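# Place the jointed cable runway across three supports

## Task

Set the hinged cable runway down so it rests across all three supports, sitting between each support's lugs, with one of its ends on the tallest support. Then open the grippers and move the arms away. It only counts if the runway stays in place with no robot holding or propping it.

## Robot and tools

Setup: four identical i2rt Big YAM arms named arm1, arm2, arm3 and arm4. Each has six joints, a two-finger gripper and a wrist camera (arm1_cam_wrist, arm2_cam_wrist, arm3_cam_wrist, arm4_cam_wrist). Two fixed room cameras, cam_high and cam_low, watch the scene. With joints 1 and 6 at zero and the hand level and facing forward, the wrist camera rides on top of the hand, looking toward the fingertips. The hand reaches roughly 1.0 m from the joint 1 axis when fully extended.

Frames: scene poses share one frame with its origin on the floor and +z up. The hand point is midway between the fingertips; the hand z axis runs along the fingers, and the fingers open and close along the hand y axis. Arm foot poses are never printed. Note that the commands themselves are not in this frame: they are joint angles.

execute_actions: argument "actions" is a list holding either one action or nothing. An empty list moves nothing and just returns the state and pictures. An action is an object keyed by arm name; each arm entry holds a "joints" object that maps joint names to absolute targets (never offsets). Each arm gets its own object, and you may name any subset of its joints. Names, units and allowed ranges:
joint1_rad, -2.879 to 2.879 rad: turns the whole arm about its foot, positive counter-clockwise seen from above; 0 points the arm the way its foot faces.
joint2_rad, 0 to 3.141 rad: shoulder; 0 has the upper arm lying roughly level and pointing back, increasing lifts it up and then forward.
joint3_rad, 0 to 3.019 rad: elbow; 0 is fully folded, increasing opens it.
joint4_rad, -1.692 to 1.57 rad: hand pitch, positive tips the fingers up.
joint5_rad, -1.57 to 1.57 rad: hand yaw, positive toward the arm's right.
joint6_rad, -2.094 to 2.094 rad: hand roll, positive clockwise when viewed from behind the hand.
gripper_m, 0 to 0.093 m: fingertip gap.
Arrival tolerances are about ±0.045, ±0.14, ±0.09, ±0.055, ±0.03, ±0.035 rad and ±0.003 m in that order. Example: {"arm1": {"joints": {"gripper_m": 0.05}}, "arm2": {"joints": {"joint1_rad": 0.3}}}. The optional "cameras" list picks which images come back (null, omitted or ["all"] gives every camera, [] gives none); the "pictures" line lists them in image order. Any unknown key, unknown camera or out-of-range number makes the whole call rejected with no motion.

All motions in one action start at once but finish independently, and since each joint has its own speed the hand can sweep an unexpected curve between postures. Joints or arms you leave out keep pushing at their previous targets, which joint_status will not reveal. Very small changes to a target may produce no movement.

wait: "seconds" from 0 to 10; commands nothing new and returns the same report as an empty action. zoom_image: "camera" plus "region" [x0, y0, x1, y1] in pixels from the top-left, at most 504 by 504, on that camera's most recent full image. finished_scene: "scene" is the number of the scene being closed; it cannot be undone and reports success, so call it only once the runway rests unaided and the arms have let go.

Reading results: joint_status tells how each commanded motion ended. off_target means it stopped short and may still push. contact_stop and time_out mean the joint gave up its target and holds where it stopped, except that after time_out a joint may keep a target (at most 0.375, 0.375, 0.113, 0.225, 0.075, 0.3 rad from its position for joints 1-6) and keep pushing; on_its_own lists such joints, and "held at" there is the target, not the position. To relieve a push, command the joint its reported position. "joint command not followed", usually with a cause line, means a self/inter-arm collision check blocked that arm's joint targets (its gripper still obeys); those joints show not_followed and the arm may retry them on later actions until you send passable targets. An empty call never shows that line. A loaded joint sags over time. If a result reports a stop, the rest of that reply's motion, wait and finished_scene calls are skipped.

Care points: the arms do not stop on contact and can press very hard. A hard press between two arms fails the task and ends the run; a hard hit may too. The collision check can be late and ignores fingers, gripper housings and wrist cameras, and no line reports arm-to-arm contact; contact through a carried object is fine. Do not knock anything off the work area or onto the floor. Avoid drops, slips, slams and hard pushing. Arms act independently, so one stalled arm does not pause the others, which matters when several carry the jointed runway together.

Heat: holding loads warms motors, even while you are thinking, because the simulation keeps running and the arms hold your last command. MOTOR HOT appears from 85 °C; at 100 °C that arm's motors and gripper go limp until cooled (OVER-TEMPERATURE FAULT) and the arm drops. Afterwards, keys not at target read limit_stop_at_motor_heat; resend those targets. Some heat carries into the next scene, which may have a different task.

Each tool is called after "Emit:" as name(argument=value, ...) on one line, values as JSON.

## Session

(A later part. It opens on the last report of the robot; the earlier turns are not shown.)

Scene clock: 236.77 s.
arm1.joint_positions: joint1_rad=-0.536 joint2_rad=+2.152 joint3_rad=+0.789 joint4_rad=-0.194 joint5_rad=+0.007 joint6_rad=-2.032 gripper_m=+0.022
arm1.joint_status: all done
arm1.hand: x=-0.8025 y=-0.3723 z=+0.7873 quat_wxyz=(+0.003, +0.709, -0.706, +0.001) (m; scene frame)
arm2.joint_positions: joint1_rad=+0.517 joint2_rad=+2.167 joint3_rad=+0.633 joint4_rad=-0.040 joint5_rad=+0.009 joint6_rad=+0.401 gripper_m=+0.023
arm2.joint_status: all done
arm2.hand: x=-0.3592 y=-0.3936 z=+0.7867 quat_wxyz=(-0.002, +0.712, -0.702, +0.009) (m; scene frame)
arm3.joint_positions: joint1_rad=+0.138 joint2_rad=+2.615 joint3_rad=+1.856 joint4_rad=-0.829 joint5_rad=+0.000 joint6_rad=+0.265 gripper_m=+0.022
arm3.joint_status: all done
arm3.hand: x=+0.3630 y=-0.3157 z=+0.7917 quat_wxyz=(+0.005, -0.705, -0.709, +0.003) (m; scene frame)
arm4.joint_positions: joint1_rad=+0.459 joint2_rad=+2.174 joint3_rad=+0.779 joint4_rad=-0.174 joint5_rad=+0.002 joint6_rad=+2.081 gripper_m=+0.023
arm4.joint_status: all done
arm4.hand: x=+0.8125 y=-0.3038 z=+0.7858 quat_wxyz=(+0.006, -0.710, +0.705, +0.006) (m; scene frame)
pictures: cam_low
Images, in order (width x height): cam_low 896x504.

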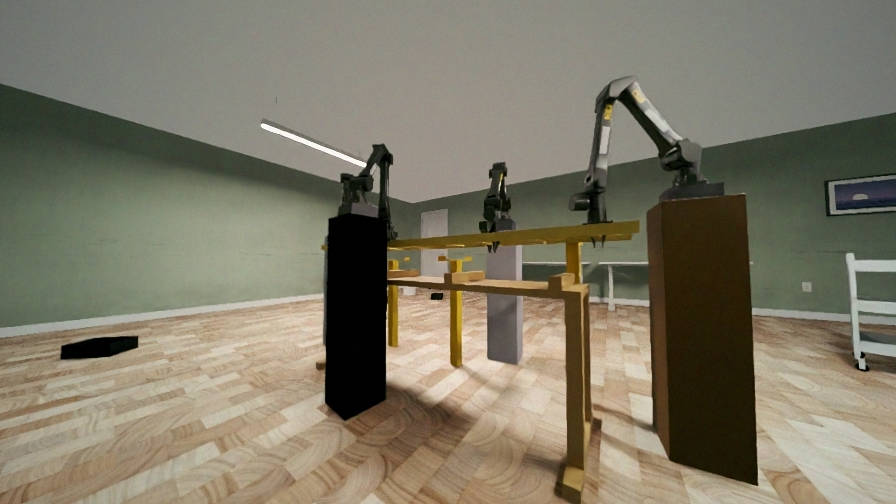

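Emit:
execute_actions(actions=[{"arm1":{"joints":{"joint2_rad":1.888,"joint3_rad":0.735,"joint4_rad":-0.398}},"arm2":{"joints":{"joint2_rad":1.75,"joint3_rad":0.56,"joint4_rad":-0.297}},"arm3":{"joints":{"joint2_rad":2.352,"joint3_rad":1.817,"joint4_rad":-0.937}},"arm4":{"joints":{"joint2_rad":1.892,"joint3_rad":0.735,"joint4_rad":-0.388}}}], cameras=["cam_low","arm4_cam_wrist","arm1_cam_wrist"])

Scene clock: 241.07 s.
arm1.joint_positions: joint1_rad=-0.540 joint2_rad=+1.893 joint3_rad=+0.744 joint4_rad=-0.395 joint5_rad=+0.010 joint6_rad=-2.037 gripper_m=+0.022
arm1.joint_status: all done
arm1.hand: x=-0.8019 y=-0.3749 z=+0.8711 quat_wxyz=(+0.002, +0.709, -0.705, +0.007) (m; scene frame)
arm2.joint_positions: joint1_rad=+0.517 joint2_rad=+1.858 joint3_rad=+0.566 joint4_rad=-0.268 joint5_rad=+0.012 joint6_rad=+0.399 gripper_m=+0.023
arm2.joint_status: all done
arm2.hand: x=-0.3585 y=-0.3942 z=+0.8700 quat_wxyz=(-0.006, +0.713, -0.702, +0.003) (m; scene frame)
arm3.joint_positions: joint1_rad=+0.138 joint2_rad=+2.461 joint3_rad=+1.794 joint4_rad=-0.916 joint5_rad=+0.001 joint6_rad=+0.263 gripper_m=+0.022
arm3.joint_status: all done
arm3.hand: x=+0.3638 y=-0.3147 z=+0.8727 quat_wxyz=(+0.003, -0.704, -0.710, +0.005) (m; scene frame)
arm4.joint_positions: joint1_rad=+0.456 joint2_rad=+1.915 joint3_rad=+0.727 joint4_rad=-0.375 joint5_rad=+0.001 joint6_rad=+2.078 gripper_m=+0.023
arm4.joint_status: all done
arm4.hand: x=+0.8132 y=-0.3035 z=+0.8679 quat_wxyz=(+0.002, -0.710, +0.705, +0.006) (m; scene frame)
pictures: arm1_cam_wrist, arm4_cam_wrist, cam_low
Images, in order (width x height): arm1_cam_wrist 616x616, arm4_cam_wrist 616x616, cam_low 896x504.

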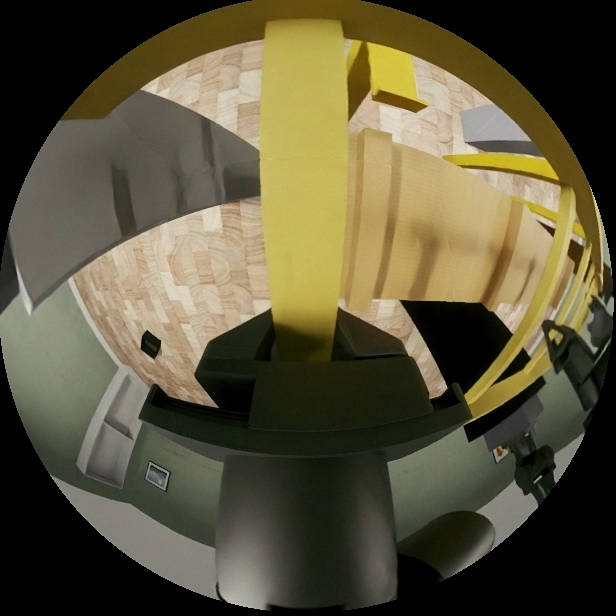

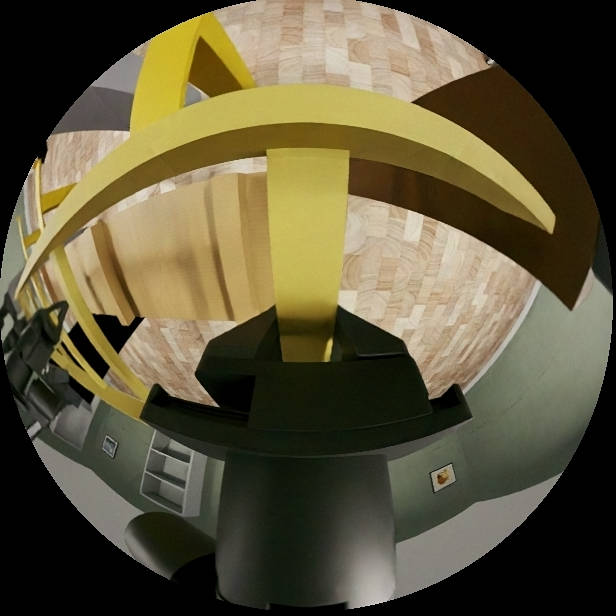

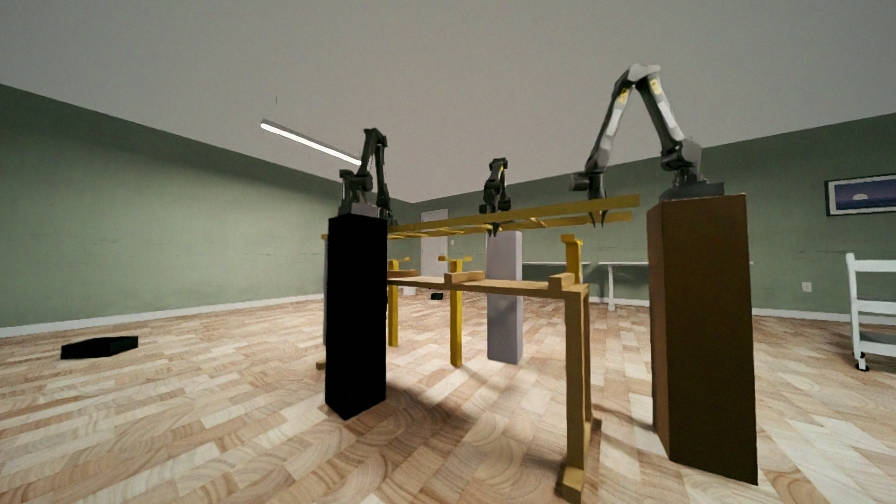

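Emit:
execute_actions(actions=[{"arm1":{"joints":{"joint1_rad":-0.405,"joint2_rad":1.868,"joint3_rad":0.688,"joint4_rad":-0.37,"joint5_rad":0,"joint6_rad":-1.905}},"arm2":{"joints":{"joint1_rad":0.458,"joint2_rad":1.81,"joint3_rad":0.70,"joint4_rad":-0.37,"joint5_rad":0,"joint6_rad":0.35}},"arm3":{"joints":{"joint1_rad":0.162,"joint2_rad":2.27,"joint3_rad":1.63,"joint4_rad":-0.82,"joint5_rad":0,"joint6_rad":0.285}},"arm4":{"joints":{"joint1_rad":0.332,"joint2_rad":1.875,"joint3_rad":0.68,"joint4_rad":-0.352,"joint5_rad":0,"joint6_rad":1.955}}}], cameras=[])

Scene clock: 264.77 s.
arm1.joint_positions: joint1_rad=-0.418 joint2_rad=+1.882 joint3_rad=+0.698 joint4_rad=-0.369 joint5_rad=+0.005 joint6_rad=-1.917 gripper_m=+0.022
arm1.joint_status: all done
arm1.hand: x=-0.8012 y=-0.3265 z=+0.8682 quat_wxyz=(+0.000, +0.710, -0.704, +0.002) (m; scene frame)
arm2.joint_positions: joint1_rad=+0.458 joint2_rad=+1.917 joint3_rad=+0.687 joint4_rad=-0.325 joint5_rad=+0.010 joint6_rad=+0.340 gripper_m=+0.023
arm2.joint_status: all done
arm2.hand: x=-0.3576 y=-0.3465 z=+0.8658 quat_wxyz=(-0.006, +0.713, -0.701, +0.001) (m; scene frame)
arm3.joint_positions: joint1_rad=+0.161 joint2_rad=+2.384 joint3_rad=+1.608 joint4_rad=-0.815 joint5_rad=+0.001 joint6_rad=+0.286 gripper_m=+0.022
arm3.joint_status: all done
arm3.hand: x=+0.3653 y=-0.2675 z=+0.8661 quat_wxyz=(+0.007, -0.704, -0.710, +0.003) (m; scene frame)
arm4.joint_positions: joint1_rad=+0.335 joint2_rad=+1.911 joint3_rad=+0.676 joint4_rad=-0.348 joint5_rad=+0.002 joint6_rad=+1.960 gripper_m=+0.023
arm4.joint_status: all done
arm4.hand: x=+0.8157 y=-0.2554 z=+0.8632 quat_wxyz=(+0.012, -0.709, +0.705, +0.004) (m; scene frame)
pictures: none
No camera images: the call's "cameras" was empty. Leave "cameras" out to get every camera's image.

Emit:
execute_actions(actions=[{"arm1":{"joints":{"joint1_rad":-0.272,"joint2_rad":1.842,"joint3_rad":0.65,"joint4_rad":-0.352,"joint6_rad":-1.772}},"arm2":{"joints":{"joint1_rad":0.418,"joint2_rad":1.845,"joint3_rad":0.83,"joint4_rad":-0.455,"joint6_rad":0.305}},"arm3":{"joints":{"joint1_rad":0.183,"joint2_rad":2.18,"joint3_rad":1.46,"joint4_rad":-0.725,"joint6_rad":0.305}},"arm4":{"joints":{"joint1_rad":0.203,"joint2_rad":1.84,"joint3_rad":0.645,"joint4_rad":-0.33,"joint6_rad":1.822}}}], cameras=[])

Emit:
execute_actions(actions=[{"arm1":{"joints":{"joint1_rad":-0.137,"joint2_rad":1.835,"joint3_rad":0.635,"joint4_rad":-0.345,"joint6_rad":-1.636}},"arm2":{"joints":{"joint1_rad":0.386,"joint2_rad":1.90,"joint3_rad":0.96,"joint4_rad":-0.53,"joint6_rad":0.272}},"arm3":{"joints":{"joint1_rad":0.209,"joint2_rad":2.11,"joint3_rad":1.305,"joint4_rad":-0.642,"joint6_rad":0.332}},"arm4":{"joints":{"joint1_rad":0.062,"joint2_rad":1.83,"joint3_rad":0.622,"joint4_rad":-0.315,"joint6_rad":1.68}}}], cameras=["cam_low"])

Scene clock: 271.37 s.
arm1.joint_positions: joint1_rad=-0.290 joint2_rad=+1.860 joint3_rad=+0.657 joint4_rad=-0.352 joint5_rad=+0.008 joint6_rad=-1.788 gripper_m=+0.022
arm1.joint_status: all done
arm1.hand: x=-0.8033 y=-0.2809 z=+0.8698 quat_wxyz=(+0.001, +0.710, -0.705, +0.002) (m; scene frame)
arm2.joint_positions: joint1_rad=+0.422 joint2_rad=+1.955 joint3_rad=+0.808 joint4_rad=-0.406 joint5_rad=+0.009 joint6_rad=+0.304 gripper_m=+0.023
arm2.joint_status: all done
arm2.hand: x=-0.3594 y=-0.3026 z=+0.8697 quat_wxyz=(-0.006, +0.713, -0.701, +0.000) (m; scene frame)
arm3.joint_positions: joint1_rad=+0.179 joint2_rad=+2.298 joint3_rad=+1.434 joint4_rad=-0.721 joint5_rad=-0.001 joint6_rad=+0.305 gripper_m=+0.022
arm3.joint_status: all done
arm3.hand: x=+0.3635 y=-0.2239 z=+0.8693 quat_wxyz=(+0.004, -0.705, -0.710, +0.004) (m; scene frame)
arm4.joint_positions: joint1_rad=+0.206 joint2_rad=+1.876 joint3_rad=+0.634 joint4_rad=-0.330 joint5_rad=+0.002 joint6_rad=+1.831 gripper_m=+0.023
arm4.joint_status: all done
arm4.hand: x=+0.8130 y=-0.2116 z=+0.8693 quat_wxyz=(+0.007, -0.708, +0.706, +0.005) (m; scene frame)
pictures: none
No camera images: the call's "cameras" was empty. Leave "cameras" out to get every camera's image.

Scene clock: 273.27 s.
arm1.joint_positions: joint1_rad=-0.156 joint2_rad=+1.856 joint3_rad=+0.640 joint4_rad=-0.345 joint5_rad=+0.007 joint6_rad=-1.654 gripper_m=+0.022
arm1.joint_status: all done
arm1.hand: x=-0.8041 y=-0.2355 z=+0.8691 quat_wxyz=(+0.001, +0.710, -0.704, -0.001) (m; scene frame)
arm2.joint_positions: joint1_rad=+0.390 joint2_rad=+2.015 joint3_rad=+0.936 joint4_rad=-0.474 joint5_rad=+0.007 joint6_rad=+0.271 gripper_m=+0.023
arm2.joint_status: joint4_rad time_out (moved -0.068 of -0.124); the others done
arm2.on_its_own: joint4_rad reads -0.474 and still pushes toward -0.530 since a time_out
arm2.hand: x=-0.3599 y=-0.2584 z=+0.8676 quat_wxyz=(-0.005, +0.713, -0.701, +0.000) (m; scene frame)
arm3.joint_positions: joint1_rad=+0.204 joint2_rad=+2.235 joint3_rad=+1.281 joint4_rad=-0.632 joint5_rad=-0.004 joint6_rad=+0.329 gripper_m=+0.022
arm3.joint_status: all done
arm3.hand: x=+0.3630 y=-0.1784 z=+0.8660 quat_wxyz=(+0.004, -0.704, -0.710, +0.002) (m; scene frame)
arm4.joint_positions: joint1_rad=+0.064 joint2_rad=+1.867 joint3_rad=+0.612 joint4_rad=-0.323 joint5_rad=+0.004 joint6_rad=+1.688 gripper_m=+0.023
arm4.joint_status: all done
arm4.hand: x=+0.8132 y=-0.1650 z=+0.8703 quat_wxyz=(+0.010, -0.709, +0.705, +0.004) (m; scene frame)
pictures: cam_low
Images, in order (width x height): cam_low 896x504.

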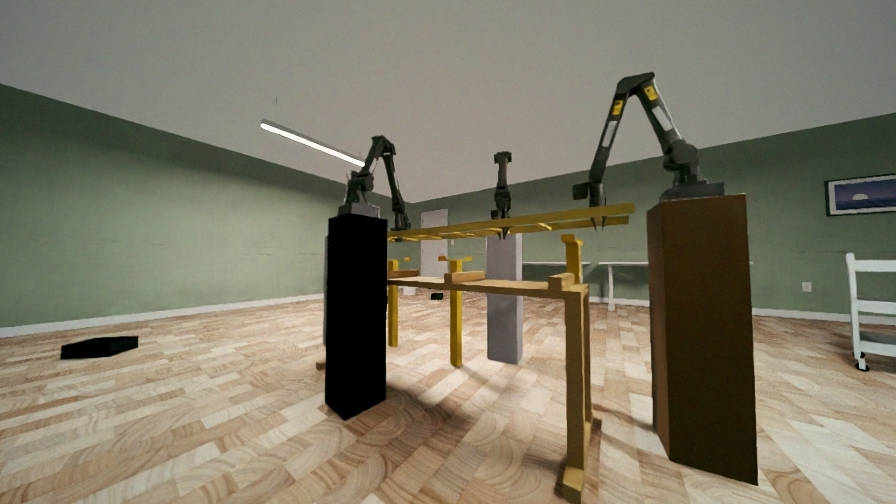

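Emit:
execute_actions(actions=[{"arm1":{"joints":{"joint1_rad":0.006,"joint2_rad":1.832,"joint3_rad":0.635,"joint4_rad":-0.346,"joint6_rad":-1.485}},"arm2":{"joints":{"joint1_rad":0.357,"joint2_rad":1.96,"joint3_rad":1.108,"joint4_rad":-0.605,"joint6_rad":0.25}},"arm3":{"joints":{"joint1_rad":0.237,"joint2_rad":2.04,"joint3_rad":1.165,"joint4_rad":-0.567,"joint6_rad":0.36}},"arm4":{"joints":{"joint1_rad":-0.078,"joint2_rad":1.83,"joint3_rad":0.62,"joint4_rad":-0.302,"joint6_rad":1.535}}}], cameras=[])

Emit:
execute_actions(actions=[{"arm1":{"joints":{"joint1_rad":0.14,"joint2_rad":1.838,"joint3_rad":0.66,"joint4_rad":-0.358,"joint6_rad":-1.35}},"arm2":{"joints":{"joint1_rad":0.335,"joint2_rad":2.027,"joint3_rad":1.255,"joint4_rad":-0.683,"joint6_rad":0.228}},"arm3":{"joints":{"joint1_rad":0.272,"joint2_rad":1.985,"joint3_rad":1.03,"joint4_rad":-0.488,"joint6_rad":0.397}},"arm4":{"joints":{"joint1_rad":-0.22,"joint2_rad":1.835,"joint3_rad":0.636,"joint4_rad":-0.322,"joint6_rad":1.395}}}], cameras=[])

Emit:
execute_actions(actions=[{"arm1":{"joints":{"joint1_rad":0.27,"joint2_rad":1.855,"joint3_rad":0.70,"joint4_rad":-0.378,"joint6_rad":-1.222}},"arm2":{"joints":{"joint1_rad":0.317,"joint2_rad":2.097,"joint3_rad":1.41,"joint4_rad":-0.765,"joint6_rad":0.21}},"arm3":{"joints":{"joint1_rad":0.316,"joint2_rad":1.935,"joint3_rad":0.90,"joint4_rad":-0.412,"joint6_rad":0.438}},"arm4":{"joints":{"joint1_rad":-0.357,"joint2_rad":1.848,"joint3_rad":0.665,"joint4_rad":-0.343,"joint6_rad":1.257}}}], cameras=["cam_high","arm1_cam_wrist","arm4_cam_wrist","arm3_cam_wrist"])

Scene clock: 281.57 s.
arm1.joint_positions: joint1_rad=-0.010 joint2_rad=+1.856 joint3_rad=+0.636 joint4_rad=-0.343 joint5_rad=+0.003 joint6_rad=-1.507 gripper_m=+0.022
arm1.joint_status: all done
arm1.hand: x=-0.8056 y=-0.1873 z=+0.8691 quat_wxyz=(+0.000, +0.709, -0.705, -0.003) (m; scene frame)
arm2.joint_positions: joint1_rad=+0.365 joint2_rad=+2.075 joint3_rad=+1.073 joint4_rad=-0.548 joint5_rad=+0.005 joint6_rad=+0.247 gripper_m=+0.023
arm2.joint_status: joint4_rad time_out (moved -0.073 of -0.131); the others done
arm2.on_its_own: joint4_rad reads -0.548 and still pushes toward -0.605 since a time_out
arm2.hand: x=-0.3611 y=-0.2125 z=+0.8681 quat_wxyz=(-0.005, +0.712, -0.702, -0.002) (m; scene frame)
arm3.joint_positions: joint1_rad=+0.232 joint2_rad=+2.176 joint3_rad=+1.139 joint4_rad=-0.553 joint5_rad=-0.005 joint6_rad=+0.359 gripper_m=+0.022
arm3.joint_status: all done
arm3.hand: x=+0.3616 y=-0.1331 z=+0.8649 quat_wxyz=(+0.005, -0.705, -0.709, +0.001) (m; scene frame)
arm4.joint_positions: joint1_rad=-0.078 joint2_rad=+1.866 joint3_rad=+0.607 joint4_rad=-0.318 joint5_rad=+0.009 joint6_rad=+1.547 gripper_m=+0.023
arm4.joint_status: all done
arm4.hand: x=+0.8126 y=-0.1196 z=+0.8707 quat_wxyz=(+0.011, -0.708, +0.706, +0.006) (m; scene frame)
pictures: none
No camera images: the call's "cameras" was empty. Leave "cameras" out to get every camera's image.

not run: a stop came earlier in this reply.

not run: a stop came earlier in this reply.

Emit:
execute_actions(actions=[{"arm1":{"joints":{"joint1_rad":0.14,"joint2_rad":1.838,"joint3_rad":0.66,"joint4_rad":-0.358,"joint6_rad":-1.35}},"arm2":{"joints":{"joint1_rad":0.333,"joint2_rad":2.025,"joint3_rad":1.26,"joint4_rad":-0.67,"joint6_rad":0.228}},"arm3":{"joints":{"joint1_rad":0.272,"joint2_rad":1.995,"joint3_rad":1.03,"joint4_rad":-0.488,"joint6_rad":0.397}},"arm4":{"joints":{"joint1_rad":-0.22,"joint2_rad":1.825,"joint3_rad":0.638,"joint4_rad":-0.322,"joint6_rad":1.395}}}], cameras=[])

Emit:
execute_actions(actions=[{"arm1":{"joints":{"joint1_rad":0.27,"joint2_rad":1.855,"joint3_rad":0.70,"joint4_rad":-0.378,"joint6_rad":-1.222}},"arm2":{"joints":{"joint1_rad":0.315,"joint2_rad":2.097,"joint3_rad":1.415,"joint4_rad":-0.75,"joint6_rad":0.21}},"arm3":{"joints":{"joint1_rad":0.316,"joint2_rad":1.94,"joint3_rad":0.90,"joint4_rad":-0.412,"joint6_rad":0.438}},"arm4":{"joints":{"joint1_rad":-0.357,"joint2_rad":1.84,"joint3_rad":0.668,"joint4_rad":-0.343,"joint6_rad":1.257}}}], cameras=["cam_high","arm1_cam_wrist","arm4_cam_wrist","arm3_cam_wrist"])

Scene clock: 289.73 s.
arm1.joint_positions: joint1_rad=+0.125 joint2_rad=+1.856 joint3_rad=+0.643 joint4_rad=-0.343 joint5_rad=+0.000 joint6_rad=-1.373 gripper_m=+0.022
arm1.joint_status: all done
arm1.hand: x=-0.8075 y=-0.1423 z=+0.8704 quat_wxyz=(-0.005, +0.709, -0.705, -0.003) (m; scene frame)
arm2.joint_positions: joint1_rad=+0.344 joint2_rad=+2.137 joint3_rad=+1.210 joint4_rad=-0.619 joint5_rad=+0.003 joint6_rad=+0.226 gripper_m=+0.023
arm2.joint_status: all done
arm2.hand: x=-0.3623 y=-0.1686 z=+0.8684 quat_wxyz=(-0.006, +0.713, -0.702, -0.004) (m; scene frame)
arm3.joint_positions: joint1_rad=+0.265 joint2_rad=+2.123 joint3_rad=+1.007 joint4_rad=-0.475 joint5_rad=-0.007 joint6_rad=+0.391 gripper_m=+0.022
arm3.joint_status: all done
arm3.hand: x=+0.3605 y=-0.0889 z=+0.8638 quat_wxyz=(+0.005, -0.705, -0.710, +0.000) (m; scene frame)
arm4.joint_positions: joint1_rad=-0.220 joint2_rad=+1.862 joint3_rad=+0.615 joint4_rad=-0.320 joint5_rad=+0.012 joint6_rad=+1.405 gripper_m=+0.023
arm4.joint_status: all done
arm4.hand: x=+0.8118 y=-0.0743 z=+0.8733 quat_wxyz=(+0.010, -0.709, +0.706, +0.010) (m; scene frame)
pictures: none
No camera images: the call's "cameras" was empty. Leave "cameras" out to get every camera's image.

Scene clock: 290.67 s.
arm1.joint_positions: joint1_rad=+0.255 joint2_rad=+1.866 joint3_rad=+0.674 joint4_rad=-0.363 joint5_rad=-0.002 joint6_rad=-1.244 gripper_m=+0.022
arm1.joint_status: all done
arm1.hand: x=-0.8084 y=-0.0968 z=+0.8718 quat_wxyz=(-0.006, +0.710, -0.704, -0.004) (m; scene frame)
arm2.joint_positions: joint1_rad=+0.326 joint2_rad=+2.203 joint3_rad=+1.359 joint4_rad=-0.700 joint5_rad=+0.003 joint6_rad=+0.207 gripper_m=+0.023
arm2.joint_status: all done
arm2.hand: x=-0.3625 y=-0.1247 z=+0.8700 quat_wxyz=(-0.006, +0.713, -0.701, -0.004) (m; scene frame)
arm3.joint_positions: joint1_rad=+0.307 joint2_rad=+2.069 joint3_rad=+0.879 joint4_rad=-0.399 joint5_rad=-0.010 joint6_rad=+0.432 gripper_m=+0.022
arm3.joint_status: all done
arm3.hand: x=+0.3602 y=-0.0435 z=+0.8651 quat_wxyz=(+0.005, -0.704, -0.710, +0.000) (m; scene frame)
arm4.joint_positions: joint1_rad=-0.358 joint2_rad=+1.862 joint3_rad=+0.640 joint4_rad=-0.341 joint5_rad=+0.015 joint6_rad=+1.265 gripper_m=+0.023
arm4.joint_status: all done
arm4.hand: x=+0.8125 y=-0.0280 z=+0.8772 quat_wxyz=(+0.010, -0.709, +0.705, +0.012) (m; scene frame)
pictures: arm1_cam_wrist, arm3_cam_wrist, arm4_cam_wrist, cam_high
Images, in order (width x height): arm1_cam_wrist 616x616, arm3_cam_wrist 616x616, arm4_cam_wrist 616x616, cam_high 896x504.

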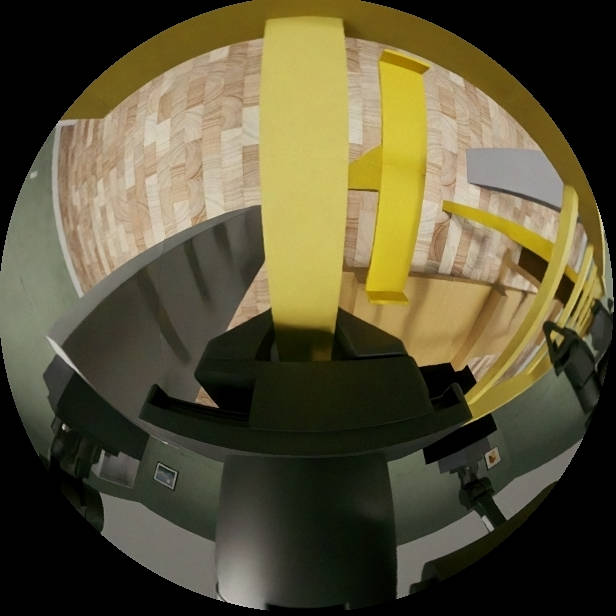

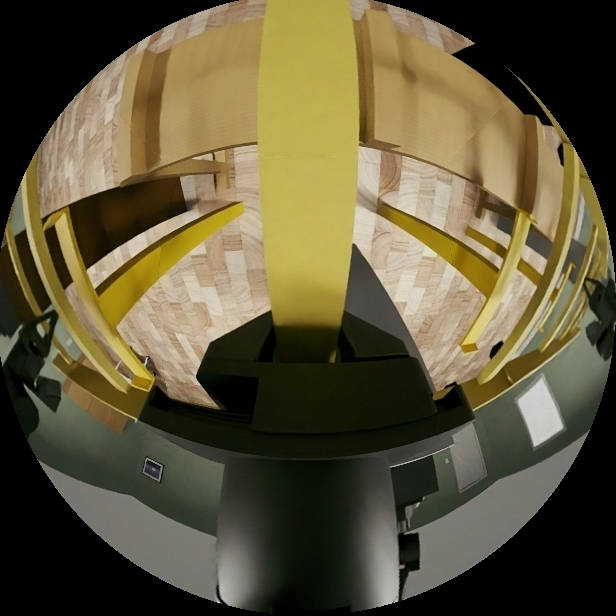

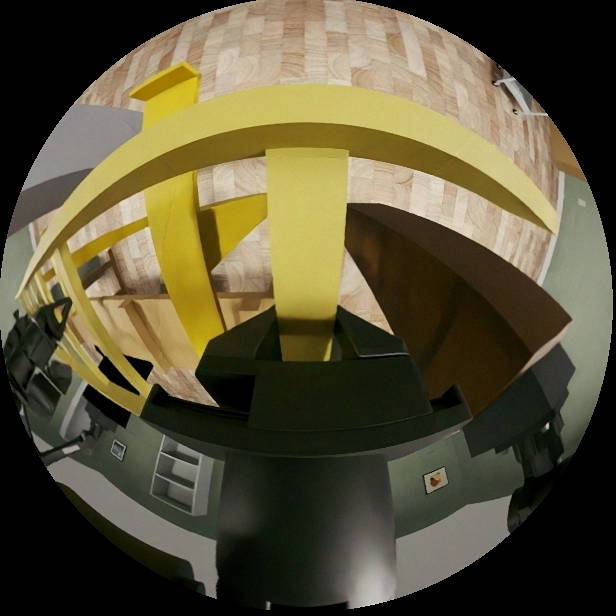

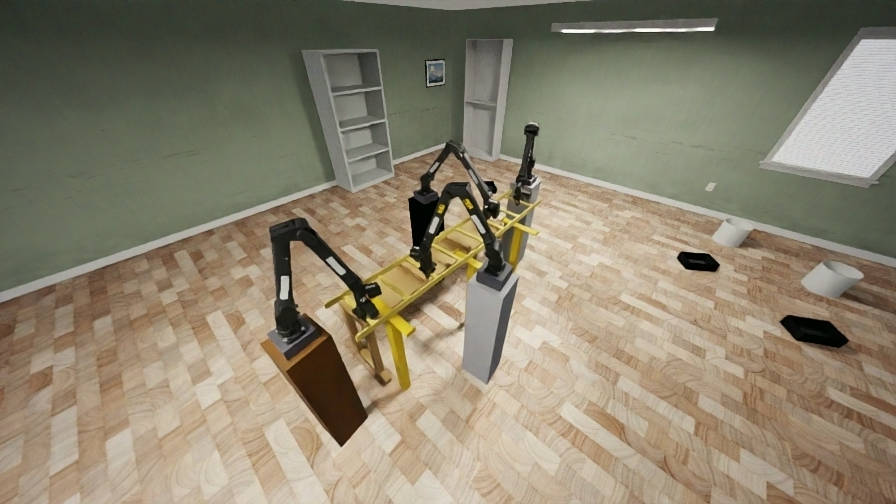

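Emit:
execute_actions(actions=[{"arm1":{"joints":{"joint1_rad":0.382,"joint2_rad":1.88,"joint3_rad":0.76,"joint4_rad":-0.412,"joint6_rad":-1.105}},"arm2":{"joints":{"joint1_rad":0.296,"joint2_rad":2.185,"joint3_rad":1.605,"joint4_rad":-0.84,"joint6_rad":0.197}},"arm3":{"joints":{"joint1_rad":0.37,"joint2_rad":1.89,"joint3_rad":0.778,"joint4_rad":-0.34,"joint6_rad":0.492}},"arm4":{"joints":{"joint1_rad":-0.478,"joint2_rad":1.872,"joint3_rad":0.722,"joint4_rad":-0.365,"joint6_rad":1.135}}}], cameras=[])

Emit:
execute_actions(actions=[{"arm1":{"joints":{"joint1_rad":0.485,"joint2_rad":1.908,"joint3_rad":0.822,"joint4_rad":-0.447,"joint6_rad":-0.998}},"arm2":{"joints":{"joint1_rad":0.283,"joint2_rad":2.27,"joint3_rad":1.785,"joint4_rad":-0.935,"joint6_rad":0.183}},"arm3":{"joints":{"joint1_rad":0.428,"joint2_rad":1.855,"joint3_rad":0.668,"joint4_rad":-0.268,"joint6_rad":0.548}},"arm4":{"joints":{"joint1_rad":-0.588,"joint2_rad":1.9,"joint3_rad":0.78,"joint4_rad":-0.395,"joint6_rad":1.025}}}])

Scene clock: 300.63 s.
arm1.joint_positions: joint1_rad=+0.376 joint2_rad=+1.896 joint3_rad=+0.727 joint4_rad=-0.394 joint5_rad=-0.007 joint6_rad=-1.122 gripper_m=+0.022
arm1.joint_status: all done
arm1.hand: x=-0.8100 y=-0.0505 z=+0.8702 quat_wxyz=(-0.003, +0.710, -0.704, -0.009) (m; scene frame)
arm2.joint_positions: joint1_rad=+0.311 joint2_rad=+2.284 joint3_rad=+1.529 joint4_rad=-0.793 joint5_rad=+0.004 joint6_rad=+0.191 gripper_m=+0.023
arm2.joint_status: all done
arm2.hand: x=-0.3630 y=-0.0800 z=+0.8698 quat_wxyz=(-0.006, +0.713, -0.701, -0.002) (m; scene frame)
arm3.joint_positions: joint1_rad=+0.359 joint2_rad=+2.027 joint3_rad=+0.759 joint4_rad=-0.323 joint5_rad=-0.009 joint6_rad=+0.484 gripper_m=+0.022
arm3.joint_status: all done
arm3.hand: x=+0.3591 y=+0.0022 z=+0.8643 quat_wxyz=(+0.006, -0.704, -0.710, +0.000) (m; scene frame)
arm4.joint_positions: joint1_rad=-0.486 joint2_rad=+1.884 joint3_rad=+0.689 joint4_rad=-0.369 joint5_rad=+0.018 joint6_rad=+1.138 gripper_m=+0.023
arm4.joint_status: all done
arm4.hand: x=+0.8127 y=+0.0183 z=+0.8778 quat_wxyz=(+0.013, -0.709, +0.705, +0.011) (m; scene frame)
pictures: none
No camera images: the call's "cameras" was empty. Leave "cameras" out to get every camera's image.

Scene clock: 301.57 s.
arm1.joint_positions: joint1_rad=+0.480 joint2_rad=+1.927 joint3_rad=+0.786 joint4_rad=-0.425 joint5_rad=-0.007 joint6_rad=-1.020 gripper_m=+0.022
arm1.joint_status: all done
arm1.hand: x=-0.8118 y=-0.0079 z=+0.8689 quat_wxyz=(-0.001, +0.710, -0.704, -0.010) (m; scene frame)
arm2.joint_positions: joint1_rad=+0.298 joint2_rad=+2.364 joint3_rad=+1.701 joint4_rad=-0.888 joint5_rad=+0.006 joint6_rad=+0.179 gripper_m=+0.023
arm2.joint_status: all done
arm2.hand: x=-0.3634 y=-0.0385 z=+0.8715 quat_wxyz=(-0.006, +0.713, -0.701, +0.000) (m; scene frame)
arm3.joint_positions: joint1_rad=+0.419 joint2_rad=+1.989 joint3_rad=+0.652 joint4_rad=-0.253 joint5_rad=-0.009 joint6_rad=+0.543 gripper_m=+0.022
arm3.joint_status: all done
arm3.hand: x=+0.3583 y=+0.0447 z=+0.8653 quat_wxyz=(+0.006, -0.704, -0.710, +0.001) (m; scene frame)
arm4.joint_positions: joint1_rad=-0.595 joint2_rad=+1.907 joint3_rad=+0.746 joint4_rad=-0.399 joint5_rad=+0.018 joint6_rad=+1.028 gripper_m=+0.023
arm4.joint_status: all done
arm4.hand: x=+0.8131 y=+0.0619 z=+0.8789 quat_wxyz=(+0.013, -0.709, +0.705, +0.012) (m; scene frame)
pictures: arm1_cam_wrist, arm2_cam_wrist, arm3_cam_wrist, arm4_cam_wrist, cam_high, cam_low
Images, in order (width x height): arm1_cam_wrist 616x616, arm2_cam_wrist 616x616, arm3_cam_wrist 616x616, arm4_cam_wrist 616x616, cam_high 896x504, cam_low 896x504.

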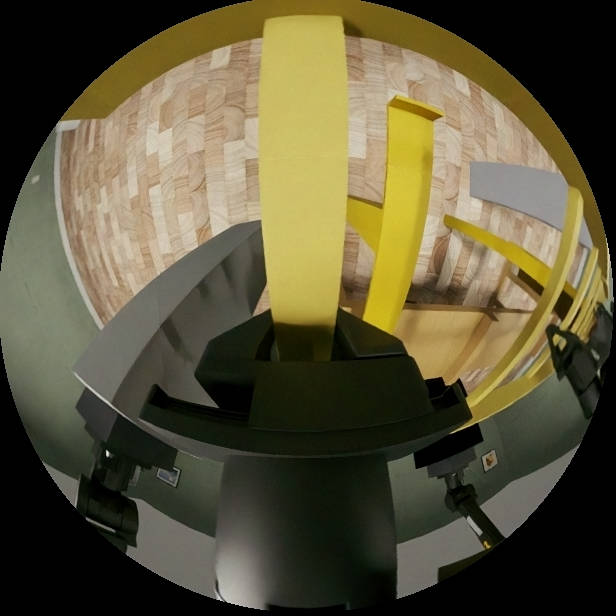

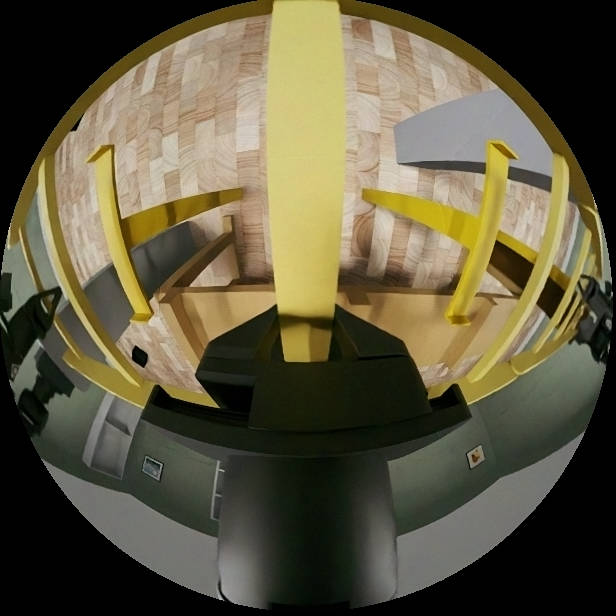

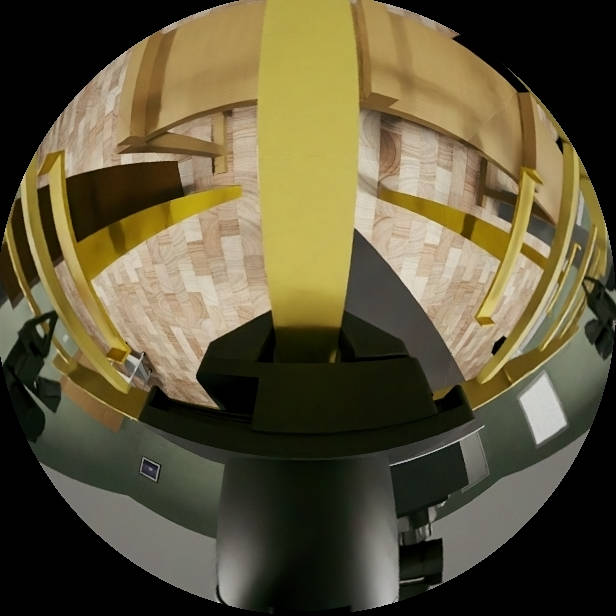

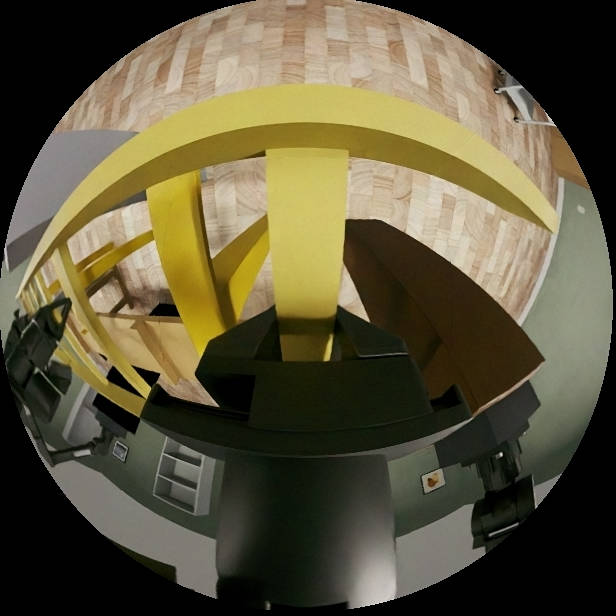

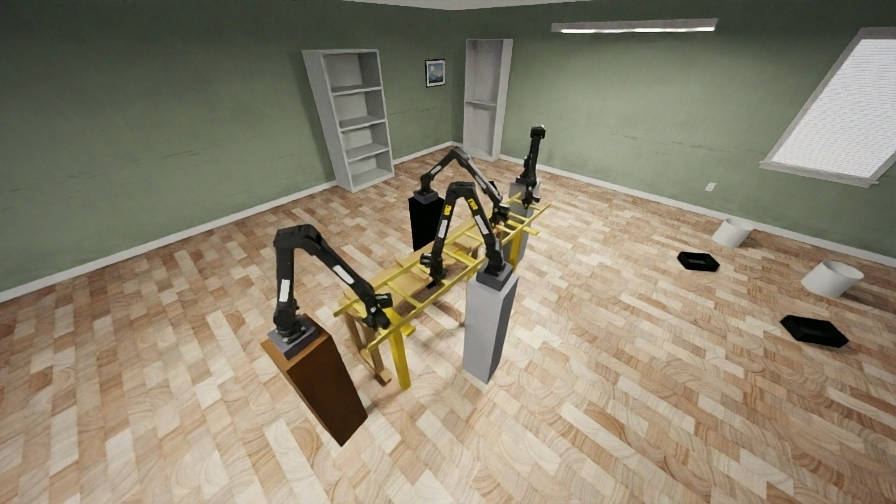

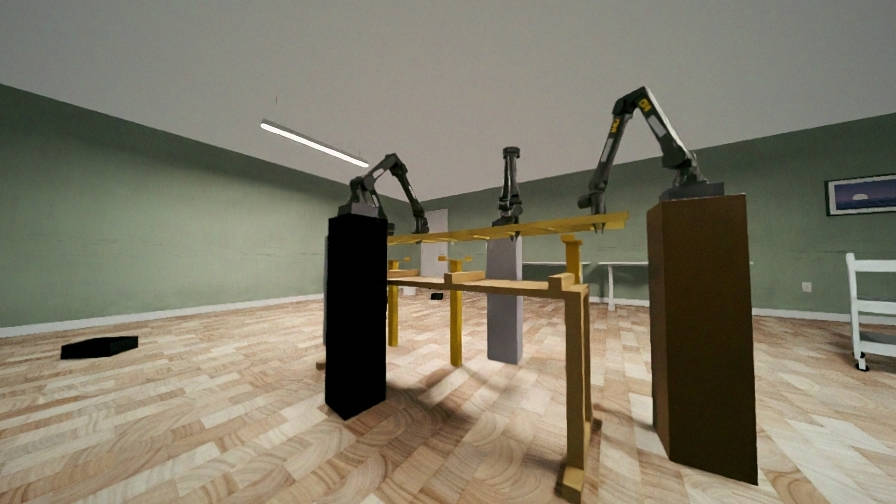

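Emit:
execute_actions(actions=[{"arm1":{"joints":{"joint1_rad":0.48,"joint2_rad":2.052,"joint3_rad":0.845,"joint4_rad":-0.312,"joint6_rad":-1.005}},"arm2":{"joints":{"joint1_rad":0.285,"joint2_rad":2.372,"joint3_rad":1.805,"joint4_rad":-0.865,"joint6_rad":0.183}},"arm3":{"joints":{"joint1_rad":0.38,"joint2_rad":1.955,"joint3_rad":0.668,"joint4_rad":-0.135,"joint5_rad":-0.06,"joint6_rad":0.505}},"arm4":{"joints":{"joint1_rad":-0.565,"joint2_rad":1.938,"joint3_rad":0.83,"joint4_rad":-0.47,"joint5_rad":0.035,"joint6_rad":1.05}}}], cameras=[])

Scene clock: 323.10 s.
arm1.joint_positions: joint1_rad=+0.477 joint2_rad=+2.092 joint3_rad=+0.813 joint4_rad=-0.303 joint5_rad=-0.002 joint6_rad=-1.024 gripper_m=+0.022
arm1.joint_status: all done
arm1.hand: x=-0.8128 y=-0.0099 z=+0.8137 quat_wxyz=(+0.007, +0.711, -0.703, -0.009) (m; scene frame)
arm2.joint_positions: joint1_rad=+0.301 joint2_rad=+2.460 joint3_rad=+1.730 joint4_rad=-0.836 joint5_rad=+0.007 joint6_rad=+0.179 gripper_m=+0.023
arm2.joint_status: all done
arm2.hand: x=-0.3645 y=-0.0400 z=+0.8201 quat_wxyz=(-0.002, +0.714, -0.700, +0.006) (m; scene frame)
arm3.joint_positions: joint1_rad=+0.393 joint2_rad=+2.078 joint3_rad=+0.648 joint4_rad=-0.129 joint5_rad=-0.062 joint6_rad=+0.515 gripper_m=+0.022
arm3.joint_status: all done
arm3.hand: x=+0.3587 y=+0.0444 z=+0.8385 quat_wxyz=(-0.016, -0.703, -0.711, -0.021) (m; scene frame)
arm4.joint_positions: joint1_rad=-0.582 joint2_rad=+1.936 joint3_rad=+0.791 joint4_rad=-0.474 joint5_rad=+0.045 joint6_rad=+1.039 gripper_m=+0.023
arm4.joint_status: all done
arm4.hand: x=+0.8119 y=+0.0625 z=+0.8765 quat_wxyz=(+0.034, -0.710, +0.704, -0.013) (m; scene frame)
pictures: none
No camera images: the call's "cameras" was empty. Leave "cameras" out to get every camera's image.

Emit:
execute_actions(actions=[{"arm1":{"joints":{"joint1_rad":0.475,"joint2_rad":2.18,"joint3_rad":0.87,"joint4_rad":-0.19,"joint6_rad":-1.012}},"arm2":{"joints":{"joint1_rad":0.285,"joint2_rad":2.47,"joint3_rad":1.835,"joint4_rad":-0.80,"joint6_rad":0.19}},"arm3":{"joints":{"joint1_rad":0.338,"joint2_rad":2.048,"joint3_rad":0.672,"joint4_rad":-0.02,"joint5_rad":-0.10,"joint6_rad":0.465}},"arm4":{"joints":{"joint1_rad":-0.53,"joint2_rad":1.98,"joint3_rad":0.88,"joint4_rad":-0.525,"joint5_rad":0.05,"joint6_rad":1.085}}}])

Scene clock: 326.77 s.
arm1.joint_positions: joint1_rad=+0.478 joint2_rad=+2.228 joint3_rad=+0.837 joint4_rad=-0.189 joint5_rad=-0.006 joint6_rad=-1.021 gripper_m=+0.023
arm1.joint_status: all done
arm1.hand: x=-0.8167 y=-0.0103 z=+0.7675 quat_wxyz=(+0.005, +0.710, -0.704, -0.011) (m; scene frame)
arm2.joint_positions: joint1_rad=+0.310 joint2_rad=+2.549 joint3_rad=+1.761 joint4_rad=-0.778 joint5_rad=+0.006 joint6_rad=+0.189 gripper_m=+0.023
arm2.joint_status: all done
arm2.hand: x=-0.3697 y=-0.0421 z=+0.7733 quat_wxyz=(-0.001, +0.713, -0.701, +0.006) (m; scene frame)
arm3.joint_positions: joint1_rad=+0.353 joint2_rad=+2.177 joint3_rad=+0.661 joint4_rad=-0.021 joint5_rad=-0.103 joint6_rad=+0.479 gripper_m=+0.022
arm3.joint_status: all done
arm3.hand: x=+0.3543 y=+0.0398 z=+0.8106 quat_wxyz=(-0.034, -0.703, -0.710, -0.037) (m; scene frame)
arm4.joint_positions: joint1_rad=-0.550 joint2_rad=+1.975 joint3_rad=+0.839 joint4_rad=-0.534 joint5_rad=+0.064 joint6_rad=+1.075 gripper_m=+0.023
arm4.joint_status: all done
arm4.hand: x=+0.8045 y=+0.0568 z=+0.8707 quat_wxyz=(+0.051, -0.708, +0.704, -0.033) (m; scene frame)
pictures: arm1_cam_wrist, arm2_cam_wrist, arm3_cam_wrist, arm4_cam_wrist, cam_high, cam_low
Images, in order (width x height): arm1_cam_wrist 616x616, arm2_cam_wrist 616x616, arm3_cam_wrist 616x616, arm4_cam_wrist 616x616, cam_high 896x504, cam_low 896x504.

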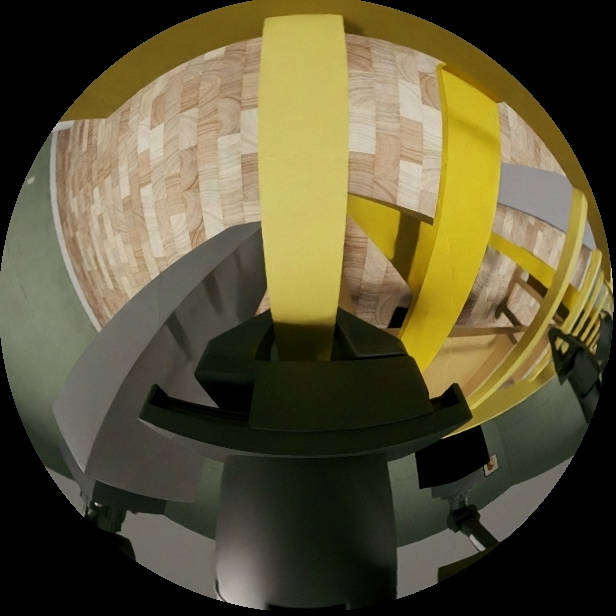

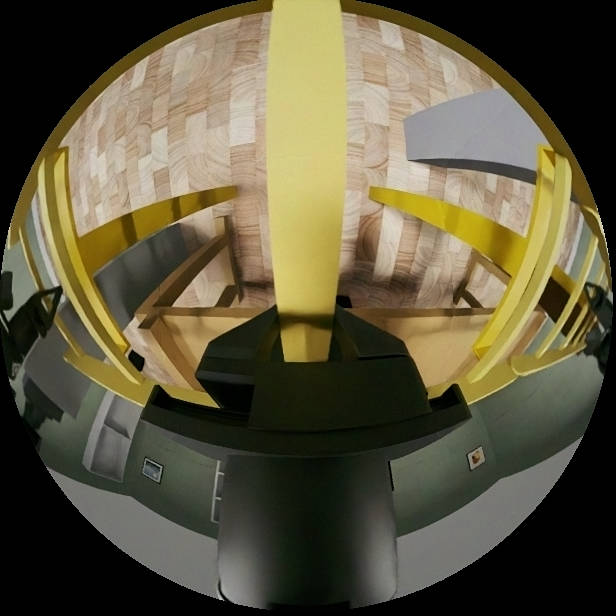

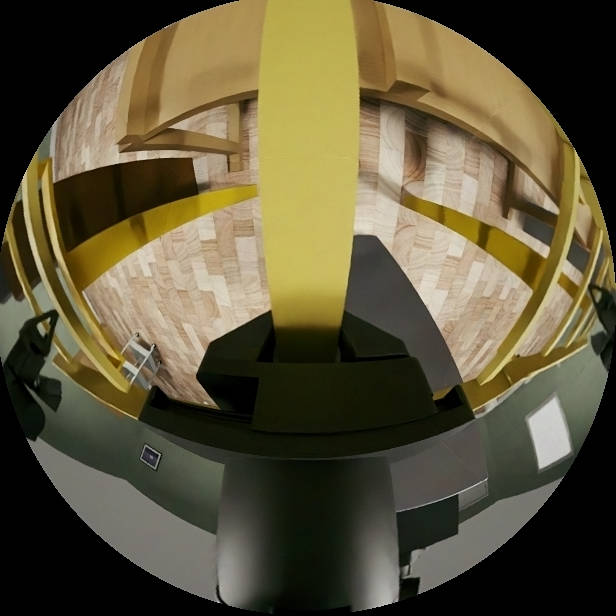

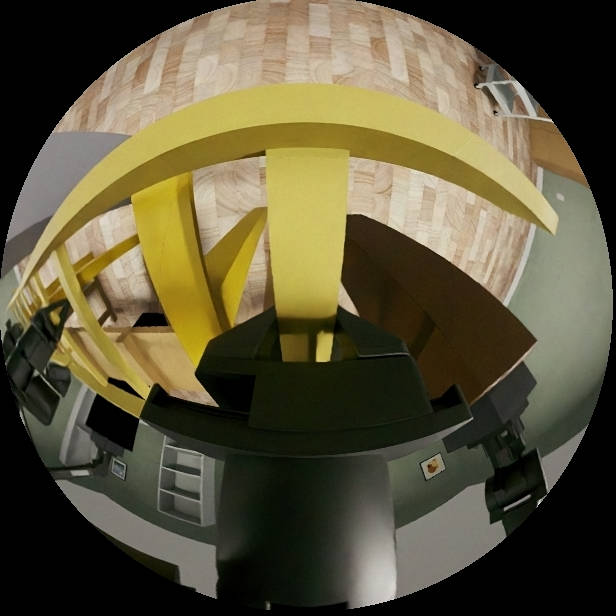

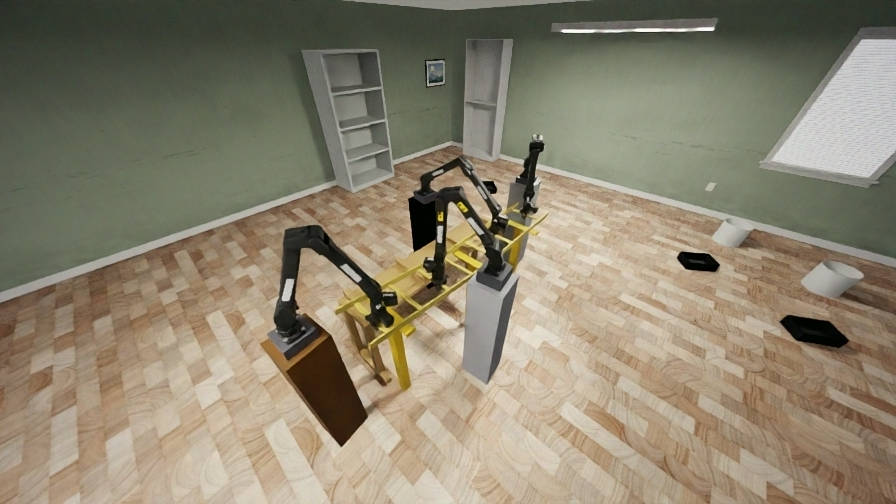

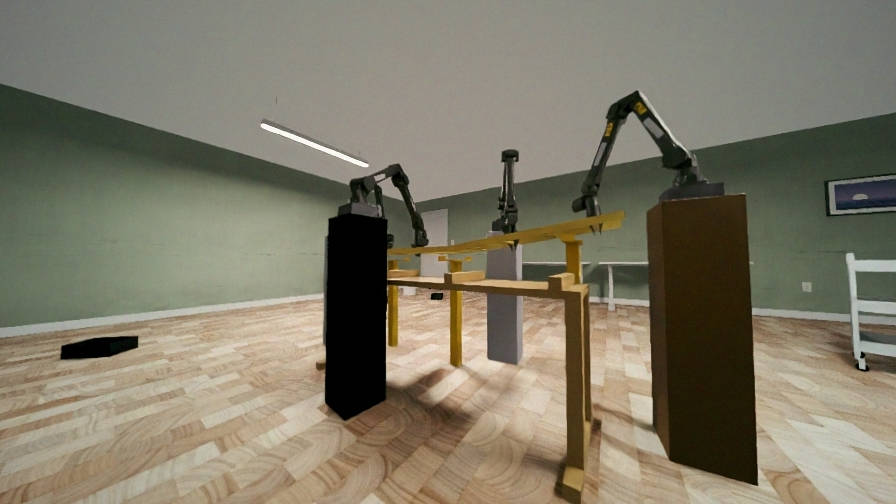

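Emit:
zoom_image(camera="cam_low", region=[380, 190, 640, 290])

Emit:
zoom_image(camera="arm1_cam_wrist", region=[340, 10, 540, 150])

Emit:
zoom_image(camera="cam_high", region=[330, 190, 570, 360])

Emit:
zoom_image(camera="arm2_cam_wrist", region=[430, 120, 616, 400])

Region (380, 190, 640, 290) of cam_low's 896x504 image, scaled by 1.938, with more detail than that image has; it fills the top 194 rows of this view, and the rest is white.

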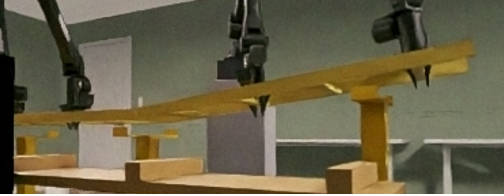

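Region (340, 10, 540, 150) of arm1_cam_wrist's 616x616 image, scaled by 2.520, with more detail than that image has; it fills the top 353 rows of this view, and the rest is white.

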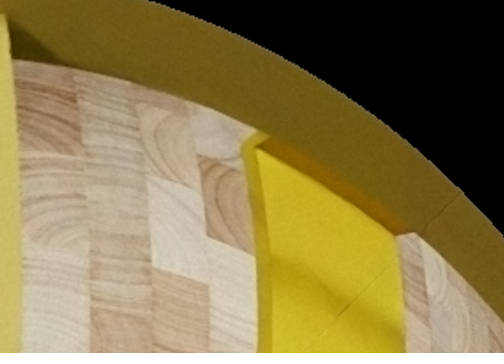

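Region (330, 190, 570, 360) of cam_high's 896x504 image, scaled by 2.100, with more detail than that image has; it fills the top 357 rows of this view, and the rest is white.

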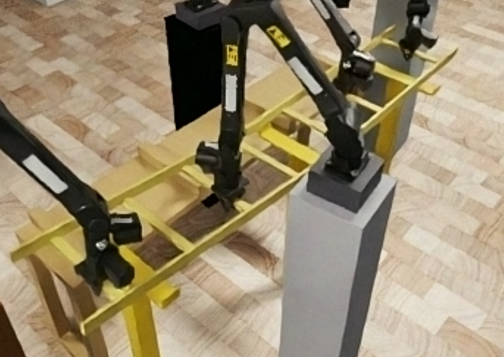

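Region (430, 120, 616, 400) of arm2_cam_wrist's 616x616 image, scaled by 1.800, with more detail than that image has; it fills the left 335 columns of this view, and the rest is white.

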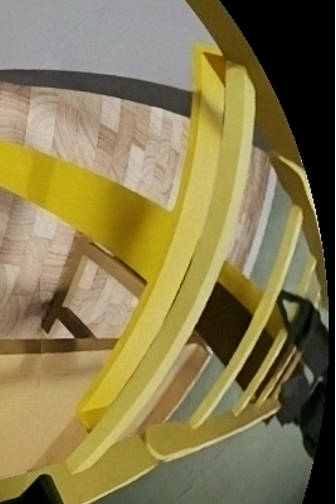

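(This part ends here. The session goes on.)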